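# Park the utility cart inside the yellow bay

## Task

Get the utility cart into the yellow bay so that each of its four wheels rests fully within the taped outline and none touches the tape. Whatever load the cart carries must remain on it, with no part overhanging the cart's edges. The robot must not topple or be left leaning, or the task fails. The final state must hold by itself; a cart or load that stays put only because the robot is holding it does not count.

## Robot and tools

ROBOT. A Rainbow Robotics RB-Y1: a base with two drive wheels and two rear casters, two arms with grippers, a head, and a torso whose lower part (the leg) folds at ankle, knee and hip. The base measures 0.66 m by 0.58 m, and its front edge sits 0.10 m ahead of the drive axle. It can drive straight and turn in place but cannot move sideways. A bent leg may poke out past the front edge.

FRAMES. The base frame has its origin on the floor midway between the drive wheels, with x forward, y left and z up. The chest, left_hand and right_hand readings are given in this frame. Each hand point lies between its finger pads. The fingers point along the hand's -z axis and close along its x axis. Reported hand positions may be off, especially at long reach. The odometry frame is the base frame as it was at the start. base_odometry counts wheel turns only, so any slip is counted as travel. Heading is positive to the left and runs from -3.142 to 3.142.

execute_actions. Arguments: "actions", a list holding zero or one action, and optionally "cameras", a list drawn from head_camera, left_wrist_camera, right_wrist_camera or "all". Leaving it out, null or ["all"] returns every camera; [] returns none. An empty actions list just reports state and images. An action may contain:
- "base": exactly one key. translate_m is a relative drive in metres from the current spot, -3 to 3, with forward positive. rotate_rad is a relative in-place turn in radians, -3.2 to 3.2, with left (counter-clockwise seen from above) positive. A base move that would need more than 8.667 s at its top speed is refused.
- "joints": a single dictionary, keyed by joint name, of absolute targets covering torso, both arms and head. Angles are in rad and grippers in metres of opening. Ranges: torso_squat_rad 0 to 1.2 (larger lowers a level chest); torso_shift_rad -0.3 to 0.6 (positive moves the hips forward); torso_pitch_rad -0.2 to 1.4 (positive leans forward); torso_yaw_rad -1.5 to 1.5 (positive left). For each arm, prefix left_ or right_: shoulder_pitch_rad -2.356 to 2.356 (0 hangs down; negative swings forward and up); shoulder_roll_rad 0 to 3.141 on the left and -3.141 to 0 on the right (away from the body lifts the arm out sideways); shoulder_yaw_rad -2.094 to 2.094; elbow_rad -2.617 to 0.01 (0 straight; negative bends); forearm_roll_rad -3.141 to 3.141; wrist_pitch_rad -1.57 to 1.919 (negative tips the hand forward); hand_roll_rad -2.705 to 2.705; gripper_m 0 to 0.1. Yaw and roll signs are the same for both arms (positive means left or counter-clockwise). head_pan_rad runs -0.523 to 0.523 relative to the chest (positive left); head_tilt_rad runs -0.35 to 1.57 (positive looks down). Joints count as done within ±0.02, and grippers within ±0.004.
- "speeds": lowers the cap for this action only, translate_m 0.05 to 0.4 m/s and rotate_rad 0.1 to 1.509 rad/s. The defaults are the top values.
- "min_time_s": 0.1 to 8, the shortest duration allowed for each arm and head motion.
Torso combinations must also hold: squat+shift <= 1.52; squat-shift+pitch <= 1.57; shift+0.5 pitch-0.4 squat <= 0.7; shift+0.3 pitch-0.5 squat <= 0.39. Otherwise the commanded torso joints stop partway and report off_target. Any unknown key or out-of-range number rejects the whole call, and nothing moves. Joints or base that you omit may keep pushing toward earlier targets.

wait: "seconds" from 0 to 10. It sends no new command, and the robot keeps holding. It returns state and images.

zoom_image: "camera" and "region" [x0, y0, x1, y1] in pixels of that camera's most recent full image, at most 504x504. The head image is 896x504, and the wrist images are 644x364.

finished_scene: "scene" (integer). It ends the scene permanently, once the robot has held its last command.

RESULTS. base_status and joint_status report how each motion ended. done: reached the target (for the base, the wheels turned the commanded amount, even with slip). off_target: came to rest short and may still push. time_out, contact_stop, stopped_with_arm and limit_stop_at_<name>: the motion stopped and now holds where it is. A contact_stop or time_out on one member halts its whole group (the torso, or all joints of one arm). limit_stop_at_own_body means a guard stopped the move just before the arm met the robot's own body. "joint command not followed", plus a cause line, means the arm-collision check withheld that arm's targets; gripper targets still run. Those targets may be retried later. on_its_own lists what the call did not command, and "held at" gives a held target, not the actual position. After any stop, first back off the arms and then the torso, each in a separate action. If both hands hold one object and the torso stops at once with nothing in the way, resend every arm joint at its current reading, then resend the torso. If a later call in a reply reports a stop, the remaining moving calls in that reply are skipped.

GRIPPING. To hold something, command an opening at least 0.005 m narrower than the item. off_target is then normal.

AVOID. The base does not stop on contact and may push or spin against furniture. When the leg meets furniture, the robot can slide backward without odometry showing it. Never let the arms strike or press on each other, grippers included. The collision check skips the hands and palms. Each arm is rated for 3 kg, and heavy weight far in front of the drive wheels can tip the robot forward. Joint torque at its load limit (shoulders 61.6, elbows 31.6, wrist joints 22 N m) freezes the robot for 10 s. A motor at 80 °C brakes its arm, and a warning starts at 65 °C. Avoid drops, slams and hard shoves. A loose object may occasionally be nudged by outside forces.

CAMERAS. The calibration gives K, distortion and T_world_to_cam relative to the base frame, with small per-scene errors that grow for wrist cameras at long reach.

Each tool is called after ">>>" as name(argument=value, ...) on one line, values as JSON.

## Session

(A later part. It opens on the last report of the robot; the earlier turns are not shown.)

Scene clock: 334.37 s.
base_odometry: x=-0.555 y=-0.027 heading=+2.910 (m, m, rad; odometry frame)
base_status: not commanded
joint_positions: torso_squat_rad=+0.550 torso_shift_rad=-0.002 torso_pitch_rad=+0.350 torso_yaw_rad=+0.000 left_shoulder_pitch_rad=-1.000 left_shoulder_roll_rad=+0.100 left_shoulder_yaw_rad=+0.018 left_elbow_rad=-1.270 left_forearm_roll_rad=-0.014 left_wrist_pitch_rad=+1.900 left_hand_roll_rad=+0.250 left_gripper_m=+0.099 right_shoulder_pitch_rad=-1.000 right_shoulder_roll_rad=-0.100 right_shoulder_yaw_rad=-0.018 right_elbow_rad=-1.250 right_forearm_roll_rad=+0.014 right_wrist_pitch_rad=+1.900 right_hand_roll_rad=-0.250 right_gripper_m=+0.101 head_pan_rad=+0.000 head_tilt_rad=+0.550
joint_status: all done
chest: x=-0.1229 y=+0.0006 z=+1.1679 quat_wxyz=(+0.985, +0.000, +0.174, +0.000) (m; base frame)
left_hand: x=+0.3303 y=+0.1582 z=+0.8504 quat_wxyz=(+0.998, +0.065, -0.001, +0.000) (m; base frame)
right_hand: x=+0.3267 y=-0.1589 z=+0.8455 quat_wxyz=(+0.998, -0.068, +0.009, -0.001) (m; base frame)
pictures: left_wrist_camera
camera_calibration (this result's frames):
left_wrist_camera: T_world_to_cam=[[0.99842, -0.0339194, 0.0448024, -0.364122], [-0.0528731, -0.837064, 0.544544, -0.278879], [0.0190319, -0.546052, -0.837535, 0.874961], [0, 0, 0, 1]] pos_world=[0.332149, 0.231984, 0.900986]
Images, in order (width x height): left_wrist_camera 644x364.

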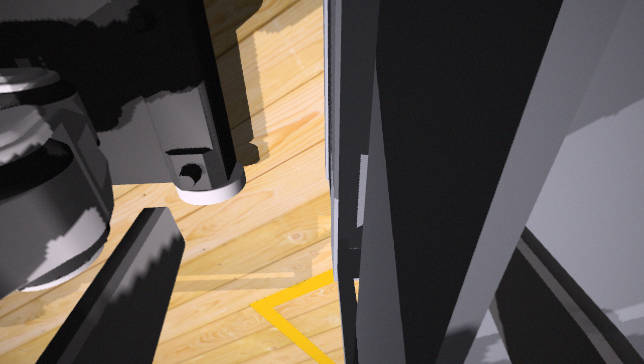

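Both straddle. Close the grippers.

>>> execute_actions(actions=[{"joints":{"left_gripper_m":0.0,"right_gripper_m":0.0}}], cameras=["head_camera"])

Scene clock: 340.37 s.
base_odometry: x=-0.555 y=-0.027 heading=+2.910 (m, m, rad; odometry frame)
base_status: not commanded
joint_positions: torso_squat_rad=+0.550 torso_shift_rad=-0.002 torso_pitch_rad=+0.350 torso_yaw_rad=+0.000 left_shoulder_pitch_rad=-1.000 left_shoulder_roll_rad=+0.100 left_shoulder_yaw_rad=+0.018 left_elbow_rad=-1.270 left_forearm_roll_rad=-0.014 left_wrist_pitch_rad=+1.900 left_hand_roll_rad=+0.250 left_gripper_m=+0.006 right_shoulder_pitch_rad=-1.000 right_shoulder_roll_rad=-0.100 right_shoulder_yaw_rad=-0.018 right_elbow_rad=-1.250 right_forearm_roll_rad=+0.014 right_wrist_pitch_rad=+1.900 right_hand_roll_rad=-0.250 right_gripper_m=+0.007 head_pan_rad=+0.000 head_tilt_rad=+0.550
joint_status: left_gripper_m off_target (ended at +0.006, target +0.000); right_gripper_m off_target (ended at +0.007, target +0.000)
chest: x=-0.1229 y=+0.0006 z=+1.1679 quat_wxyz=(+0.985, +0.000, +0.174, +0.000) (m; base frame)
left_hand: x=+0.3306 y=+0.1582 z=+0.8505 quat_wxyz=(+0.998, +0.065, -0.001, +0.000) (m; base frame)
right_hand: x=+0.3268 y=-0.1589 z=+0.8455 quat_wxyz=(+0.998, -0.068, +0.009, -0.001) (m; base frame)
pictures: head_camera
camera_calibration (this result's frames):
head_camera: T_world_to_cam=[[0.0263757, -0.998901, 0.0387525, -0.0549255], [-0.814253, -0.0439565, -0.578844, 0.816005], [0.579911, -0.0162869, -0.814517, 1.06122], [0, 0, 0, 1]] pos_world=[0.0504683, -0.00171235, 1.33885]
Images, in order (width x height): head_camera 896x504.

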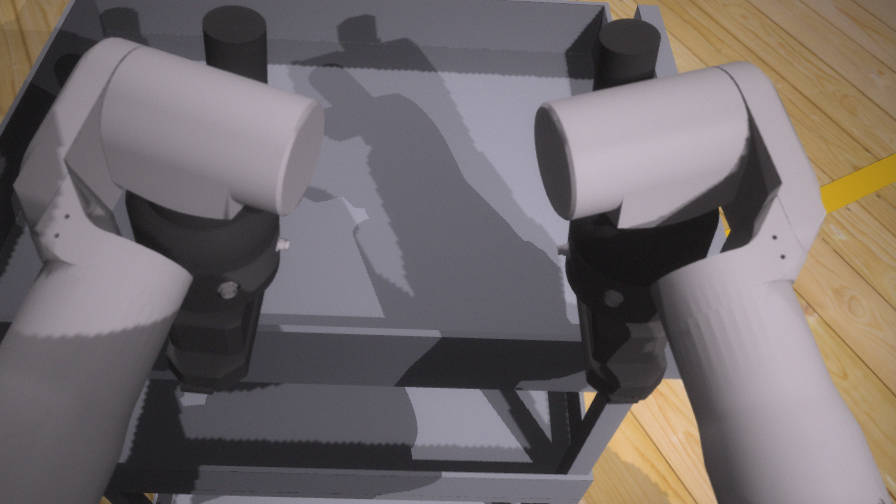

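>>> execute_actions(actions=[{"base":{"rotate_rad":-1.10},"speeds":{"rotate_rad":0.3},"joints":{"head_tilt_rad":0.3}}], cameras=["head_camera"])

Scene clock: 361.53 s.
base_odometry: x=-0.555 y=-0.027 heading=+1.811 (m, m, rad; odometry frame)
base_status: done
joint_positions: torso_squat_rad=+0.550 torso_shift_rad=-0.002 torso_pitch_rad=+0.350 torso_yaw_rad=+0.000 left_shoulder_pitch_rad=-1.001 left_shoulder_roll_rad=+0.100 left_shoulder_yaw_rad=+0.018 left_elbow_rad=-1.270 left_forearm_roll_rad=-0.014 left_wrist_pitch_rad=+1.899 left_hand_roll_rad=+0.250 left_gripper_m=+0.006 right_shoulder_pitch_rad=-1.000 right_shoulder_roll_rad=-0.100 right_shoulder_yaw_rad=-0.018 right_elbow_rad=-1.250 right_forearm_roll_rad=+0.014 right_wrist_pitch_rad=+1.900 right_hand_roll_rad=-0.250 right_gripper_m=+0.007 head_pan_rad=+0.000 head_tilt_rad=+0.300
joint_status: all done
chest: x=-0.1229 y=+0.0007 z=+1.1679 quat_wxyz=(+0.985, +0.000, +0.174, +0.000) (m; base frame)
left_hand: x=+0.3307 y=+0.1584 z=+0.8505 quat_wxyz=(+0.998, +0.065, -0.001, +0.000) (m; base frame)
right_hand: x=+0.3268 y=-0.1588 z=+0.8455 quat_wxyz=(+0.998, -0.068, +0.009, -0.001) (m; base frame)
pictures: head_camera
camera_calibration (this result's frames):
head_camera: T_world_to_cam=[[0.0161604, -0.998897, 0.044094, -0.0624641], [-0.645724, -0.0440965, -0.762297, 1.06903], [0.7634, -0.0161535, -0.645724, 0.839807], [0, 0, 0, 1]] pos_world=[0.0501964, -0.00168899, 1.35995]
Images, in order (width x height): head_camera 896x504.

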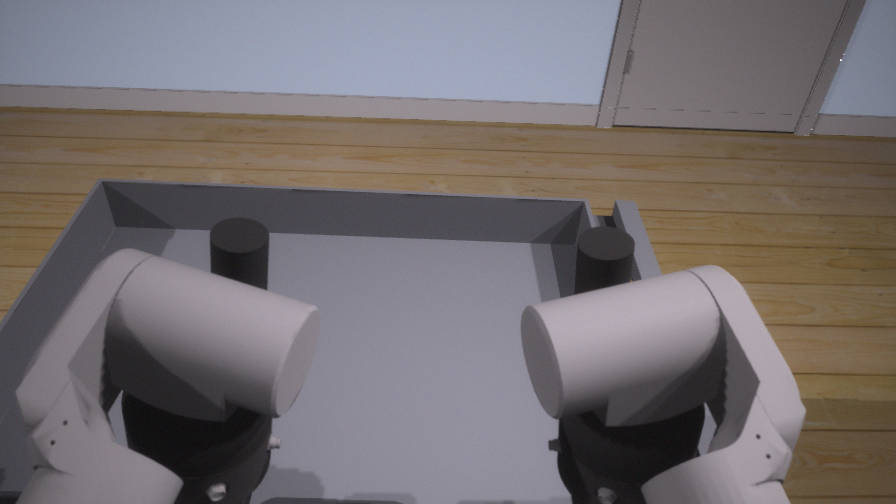

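>>> execute_actions(actions=[{"base":{"translate_m":0.81},"speeds":{"translate_m":0.2},"joints":{"head_tilt_rad":0.6}}])

Scene clock: 381.50 s.
base_odometry: x=-0.747 y=+0.760 heading=+1.810 (m, m, rad; odometry frame)
base_status: done
joint_positions: torso_squat_rad=+0.550 torso_shift_rad=-0.002 torso_pitch_rad=+0.350 torso_yaw_rad=+0.000 left_shoulder_pitch_rad=-1.001 left_shoulder_roll_rad=+0.100 left_shoulder_yaw_rad=+0.018 left_elbow_rad=-1.271 left_forearm_roll_rad=-0.014 left_wrist_pitch_rad=+1.899 left_hand_roll_rad=+0.250 left_gripper_m=+0.006 right_shoulder_pitch_rad=-1.000 right_shoulder_roll_rad=-0.100 right_shoulder_yaw_rad=-0.018 right_elbow_rad=-1.250 right_forearm_roll_rad=+0.014 right_wrist_pitch_rad=+1.900 right_hand_roll_rad=-0.250 right_gripper_m=+0.007 head_pan_rad=+0.000 head_tilt_rad=+0.600
joint_status: all done
chest: x=-0.1229 y=+0.0007 z=+1.1679 quat_wxyz=(+0.985, +0.000, +0.174, +0.000) (m; base frame)
left_hand: x=+0.3308 y=+0.1581 z=+0.8506 quat_wxyz=(+0.998, +0.065, -0.002, +0.000) (m; base frame)
right_hand: x=+0.3268 y=-0.1590 z=+0.8456 quat_wxyz=(+0.998, -0.068, +0.009, -0.001) (m; base frame)
pictures: head_camera, left_wrist_camera, right_wrist_camera
camera_calibration (this result's frames):
head_camera: T_world_to_cam=[[0.0281725, -0.998902, 0.0374269, -0.0530731], [-0.842148, -0.0438889, -0.537457, 0.75927], [0.53851, -0.0163775, -0.84246, 1.0975], [0, 0, 0, 1]] pos_world=[0.0498995, -0.00171706, 1.33466]
left_wrist_camera: T_world_to_cam=[[0.998347, -0.0340849, 0.0462671, -0.36578], [-0.0538141, -0.836964, 0.544606, -0.278782], [0.0201611, -0.546196, -0.837415, 0.874634], [0, 0, 0, 1]] pos_world=[0.332539, 0.231924, 0.901181]
right_wrist_camera: T_world_to_cam=[[-0.999879, 0.0153393, 0.00257237, 0.32574], [0.01435, 0.846015, 0.532966, -0.288442], [0.00599905, 0.532938, -0.846133, 0.888239], [0, 0, 0, 1]] pos_world=[0.324512, -0.234347, 0.90446]
Images, in order (width x height): head_camera 896x504, left_wrist_camera 644x364, right_wrist_camera 644x364.

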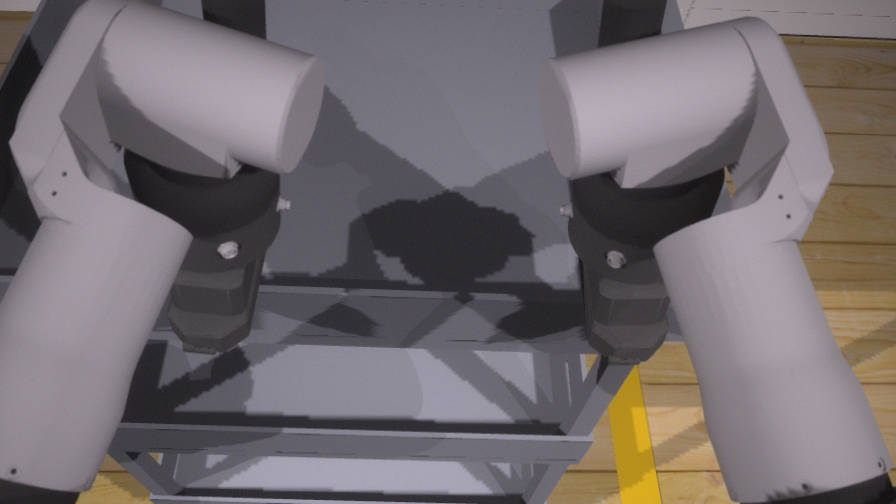

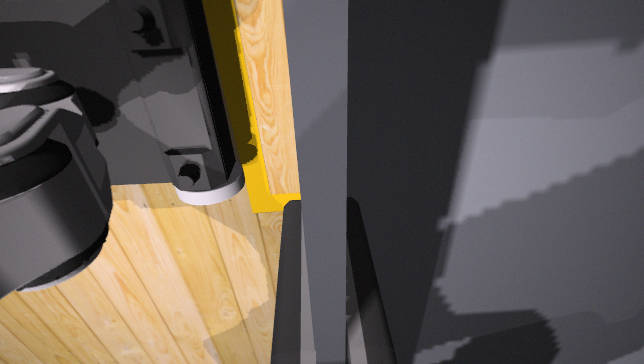

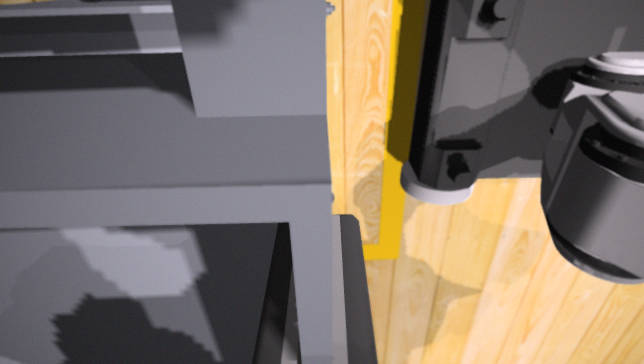

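>>> execute_actions(actions=[{"base":{"translate_m":0.07},"speeds":{"translate_m":0.1}}], cameras=[])

>>> execute_actions(actions=[{"joints":{"left_gripper_m":0.06,"right_gripper_m":0.06}}], cameras=[])

>>> execute_actions(actions=[{"joints":{"torso_squat_rad":0.1}}], cameras=[])

>>> execute_actions(actions=[{"base":{"translate_m":-0.6},"joints":{"head_tilt_rad":0.45}}], cameras=["head_camera"])

Scene clock: 393.10 s.
base_odometry: x=-0.763 y=+0.828 heading=+1.810 (m, m, rad; odometry frame)
base_status: done
joint_positions: torso_squat_rad=+0.550 torso_shift_rad=-0.002 torso_pitch_rad=+0.350 torso_yaw_rad=+0.000 left_shoulder_pitch_rad=-1.001 left_shoulder_roll_rad=+0.100 left_shoulder_yaw_rad=+0.018 left_elbow_rad=-1.271 left_forearm_roll_rad=-0.014 left_wrist_pitch_rad=+1.899 left_hand_roll_rad=+0.250 left_gripper_m=+0.006 right_shoulder_pitch_rad=-1.000 right_shoulder_roll_rad=-0.100 right_shoulder_yaw_rad=-0.018 right_elbow_rad=-1.250 right_forearm_roll_rad=+0.014 right_wrist_pitch_rad=+1.900 right_hand_roll_rad=-0.250 right_gripper_m=+0.007 head_pan_rad=+0.000 head_tilt_rad=+0.600
joint_status: not commanded
chest: x=-0.1229 y=+0.0007 z=+1.1679 quat_wxyz=(+0.985, +0.000, +0.174, +0.000) (m; base frame)
left_hand: x=+0.3307 y=+0.1582 z=+0.8506 quat_wxyz=(+0.998, +0.065, -0.001, +0.000) (m; base frame)
right_hand: x=+0.3268 y=-0.1589 z=+0.8457 quat_wxyz=(+0.998, -0.068, +0.009, -0.001) (m; base frame)
pictures: none
No camera images: the call's "cameras" was empty. Leave "cameras" out to get every camera's image.

Scene clock: 394.17 s.
base_odometry: x=-0.763 y=+0.828 heading=+1.810 (m, m, rad; odometry frame)
base_status: not commanded
joint_positions: torso_squat_rad=+0.550 torso_shift_rad=-0.002 torso_pitch_rad=+0.350 torso_yaw_rad=+0.000 left_shoulder_pitch_rad=-1.001 left_shoulder_roll_rad=+0.100 left_shoulder_yaw_rad=+0.018 left_elbow_rad=-1.270 left_forearm_roll_rad=-0.014 left_wrist_pitch_rad=+1.900 left_hand_roll_rad=+0.250 left_gripper_m=+0.060 right_shoulder_pitch_rad=-1.000 right_shoulder_roll_rad=-0.100 right_shoulder_yaw_rad=-0.018 right_elbow_rad=-1.250 right_forearm_roll_rad=+0.014 right_wrist_pitch_rad=+1.900 right_hand_roll_rad=-0.250 right_gripper_m=+0.060 head_pan_rad=+0.000 head_tilt_rad=+0.600
joint_status: all done
chest: x=-0.1229 y=+0.0007 z=+1.1679 quat_wxyz=(+0.985, +0.000, +0.174, +0.000) (m; base frame)
left_hand: x=+0.3305 y=+0.1582 z=+0.8505 quat_wxyz=(+0.998, +0.065, -0.001, +0.000) (m; base frame)
right_hand: x=+0.3268 y=-0.1589 z=+0.8456 quat_wxyz=(+0.998, -0.068, +0.009, -0.001) (m; base frame)
pictures: none
No camera images: the call's "cameras" was empty. Leave "cameras" out to get every camera's image.

Scene clock: 396.43 s.
base_odometry: x=-0.763 y=+0.828 heading=+1.810 (m, m, rad; odometry frame)
base_status: not commanded
joint_positions: torso_squat_rad=+0.100 torso_shift_rad=-0.002 torso_pitch_rad=+0.350 torso_yaw_rad=+0.000 left_shoulder_pitch_rad=-1.000 left_shoulder_roll_rad=+0.100 left_shoulder_yaw_rad=+0.018 left_elbow_rad=-1.270 left_forearm_roll_rad=-0.014 left_wrist_pitch_rad=+1.900 left_hand_roll_rad=+0.250 left_gripper_m=+0.060 right_shoulder_pitch_rad=-1.000 right_shoulder_roll_rad=-0.100 right_shoulder_yaw_rad=-0.018 right_elbow_rad=-1.250 right_forearm_roll_rad=+0.014 right_wrist_pitch_rad=+1.900 right_hand_roll_rad=-0.250 right_gripper_m=+0.060 head_pan_rad=+0.000 head_tilt_rad=+0.600
joint_status: all done
chest: x=-0.1231 y=+0.0007 z=+1.2676 quat_wxyz=(+0.985, +0.000, +0.174, +0.000) (m; base frame)
left_hand: x=+0.3303 y=+0.1583 z=+0.9501 quat_wxyz=(+0.998, +0.065, -0.001, +0.000) (m; base frame)
right_hand: x=+0.3266 y=-0.1589 z=+0.9452 quat_wxyz=(+0.998, -0.068, +0.009, -0.001) (m; base frame)
pictures: none
No camera images: the call's "cameras" was empty. Leave "cameras" out to get every camera's image.

Scene clock: 399.73 s.
base_odometry: x=-0.621 y=+0.245 heading=+1.809 (m, m, rad; odometry frame)
base_status: done
joint_positions: torso_squat_rad=+0.100 torso_shift_rad=-0.002 torso_pitch_rad=+0.350 torso_yaw_rad=+0.000 left_shoulder_pitch_rad=-1.000 left_shoulder_roll_rad=+0.100 left_shoulder_yaw_rad=+0.018 left_elbow_rad=-1.270 left_forearm_roll_rad=-0.014 left_wrist_pitch_rad=+1.900 left_hand_roll_rad=+0.250 left_gripper_m=+0.060 right_shoulder_pitch_rad=-1.000 right_shoulder_roll_rad=-0.100 right_shoulder_yaw_rad=-0.018 right_elbow_rad=-1.250 right_forearm_roll_rad=+0.014 right_wrist_pitch_rad=+1.900 right_hand_roll_rad=-0.250 right_gripper_m=+0.060 head_pan_rad=+0.000 head_tilt_rad=+0.450
joint_status: all done
chest: x=-0.1232 y=+0.0007 z=+1.2677 quat_wxyz=(+0.985, +0.000, +0.174, +0.000) (m; base frame)
left_hand: x=+0.3302 y=+0.1584 z=+0.9502 quat_wxyz=(+0.998, +0.065, -0.001, +0.000) (m; base frame)
right_hand: x=+0.3265 y=-0.1589 z=+0.9453 quat_wxyz=(+0.998, -0.068, +0.009, -0.001) (m; base frame)
pictures: head_camera
camera_calibration (this result's frames):
head_camera: T_world_to_cam=[[0.0223635, -0.998899, 0.0412364, -0.0624366], [-0.752302, -0.0439792, -0.657349, 0.989305], [0.658439, -0.0163216, -0.752457, 1.05544], [0, 0, 0, 1]] pos_world=[0.0507088, -0.00163254, 1.44707]
Images, in order (width x height): head_camera 896x504.

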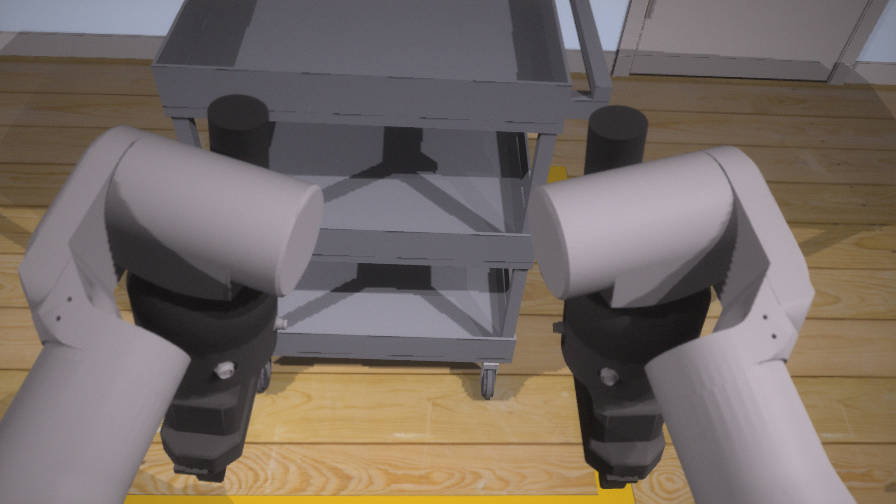

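>>> finished_scene(scene=1)

The scene is finished: the task was done.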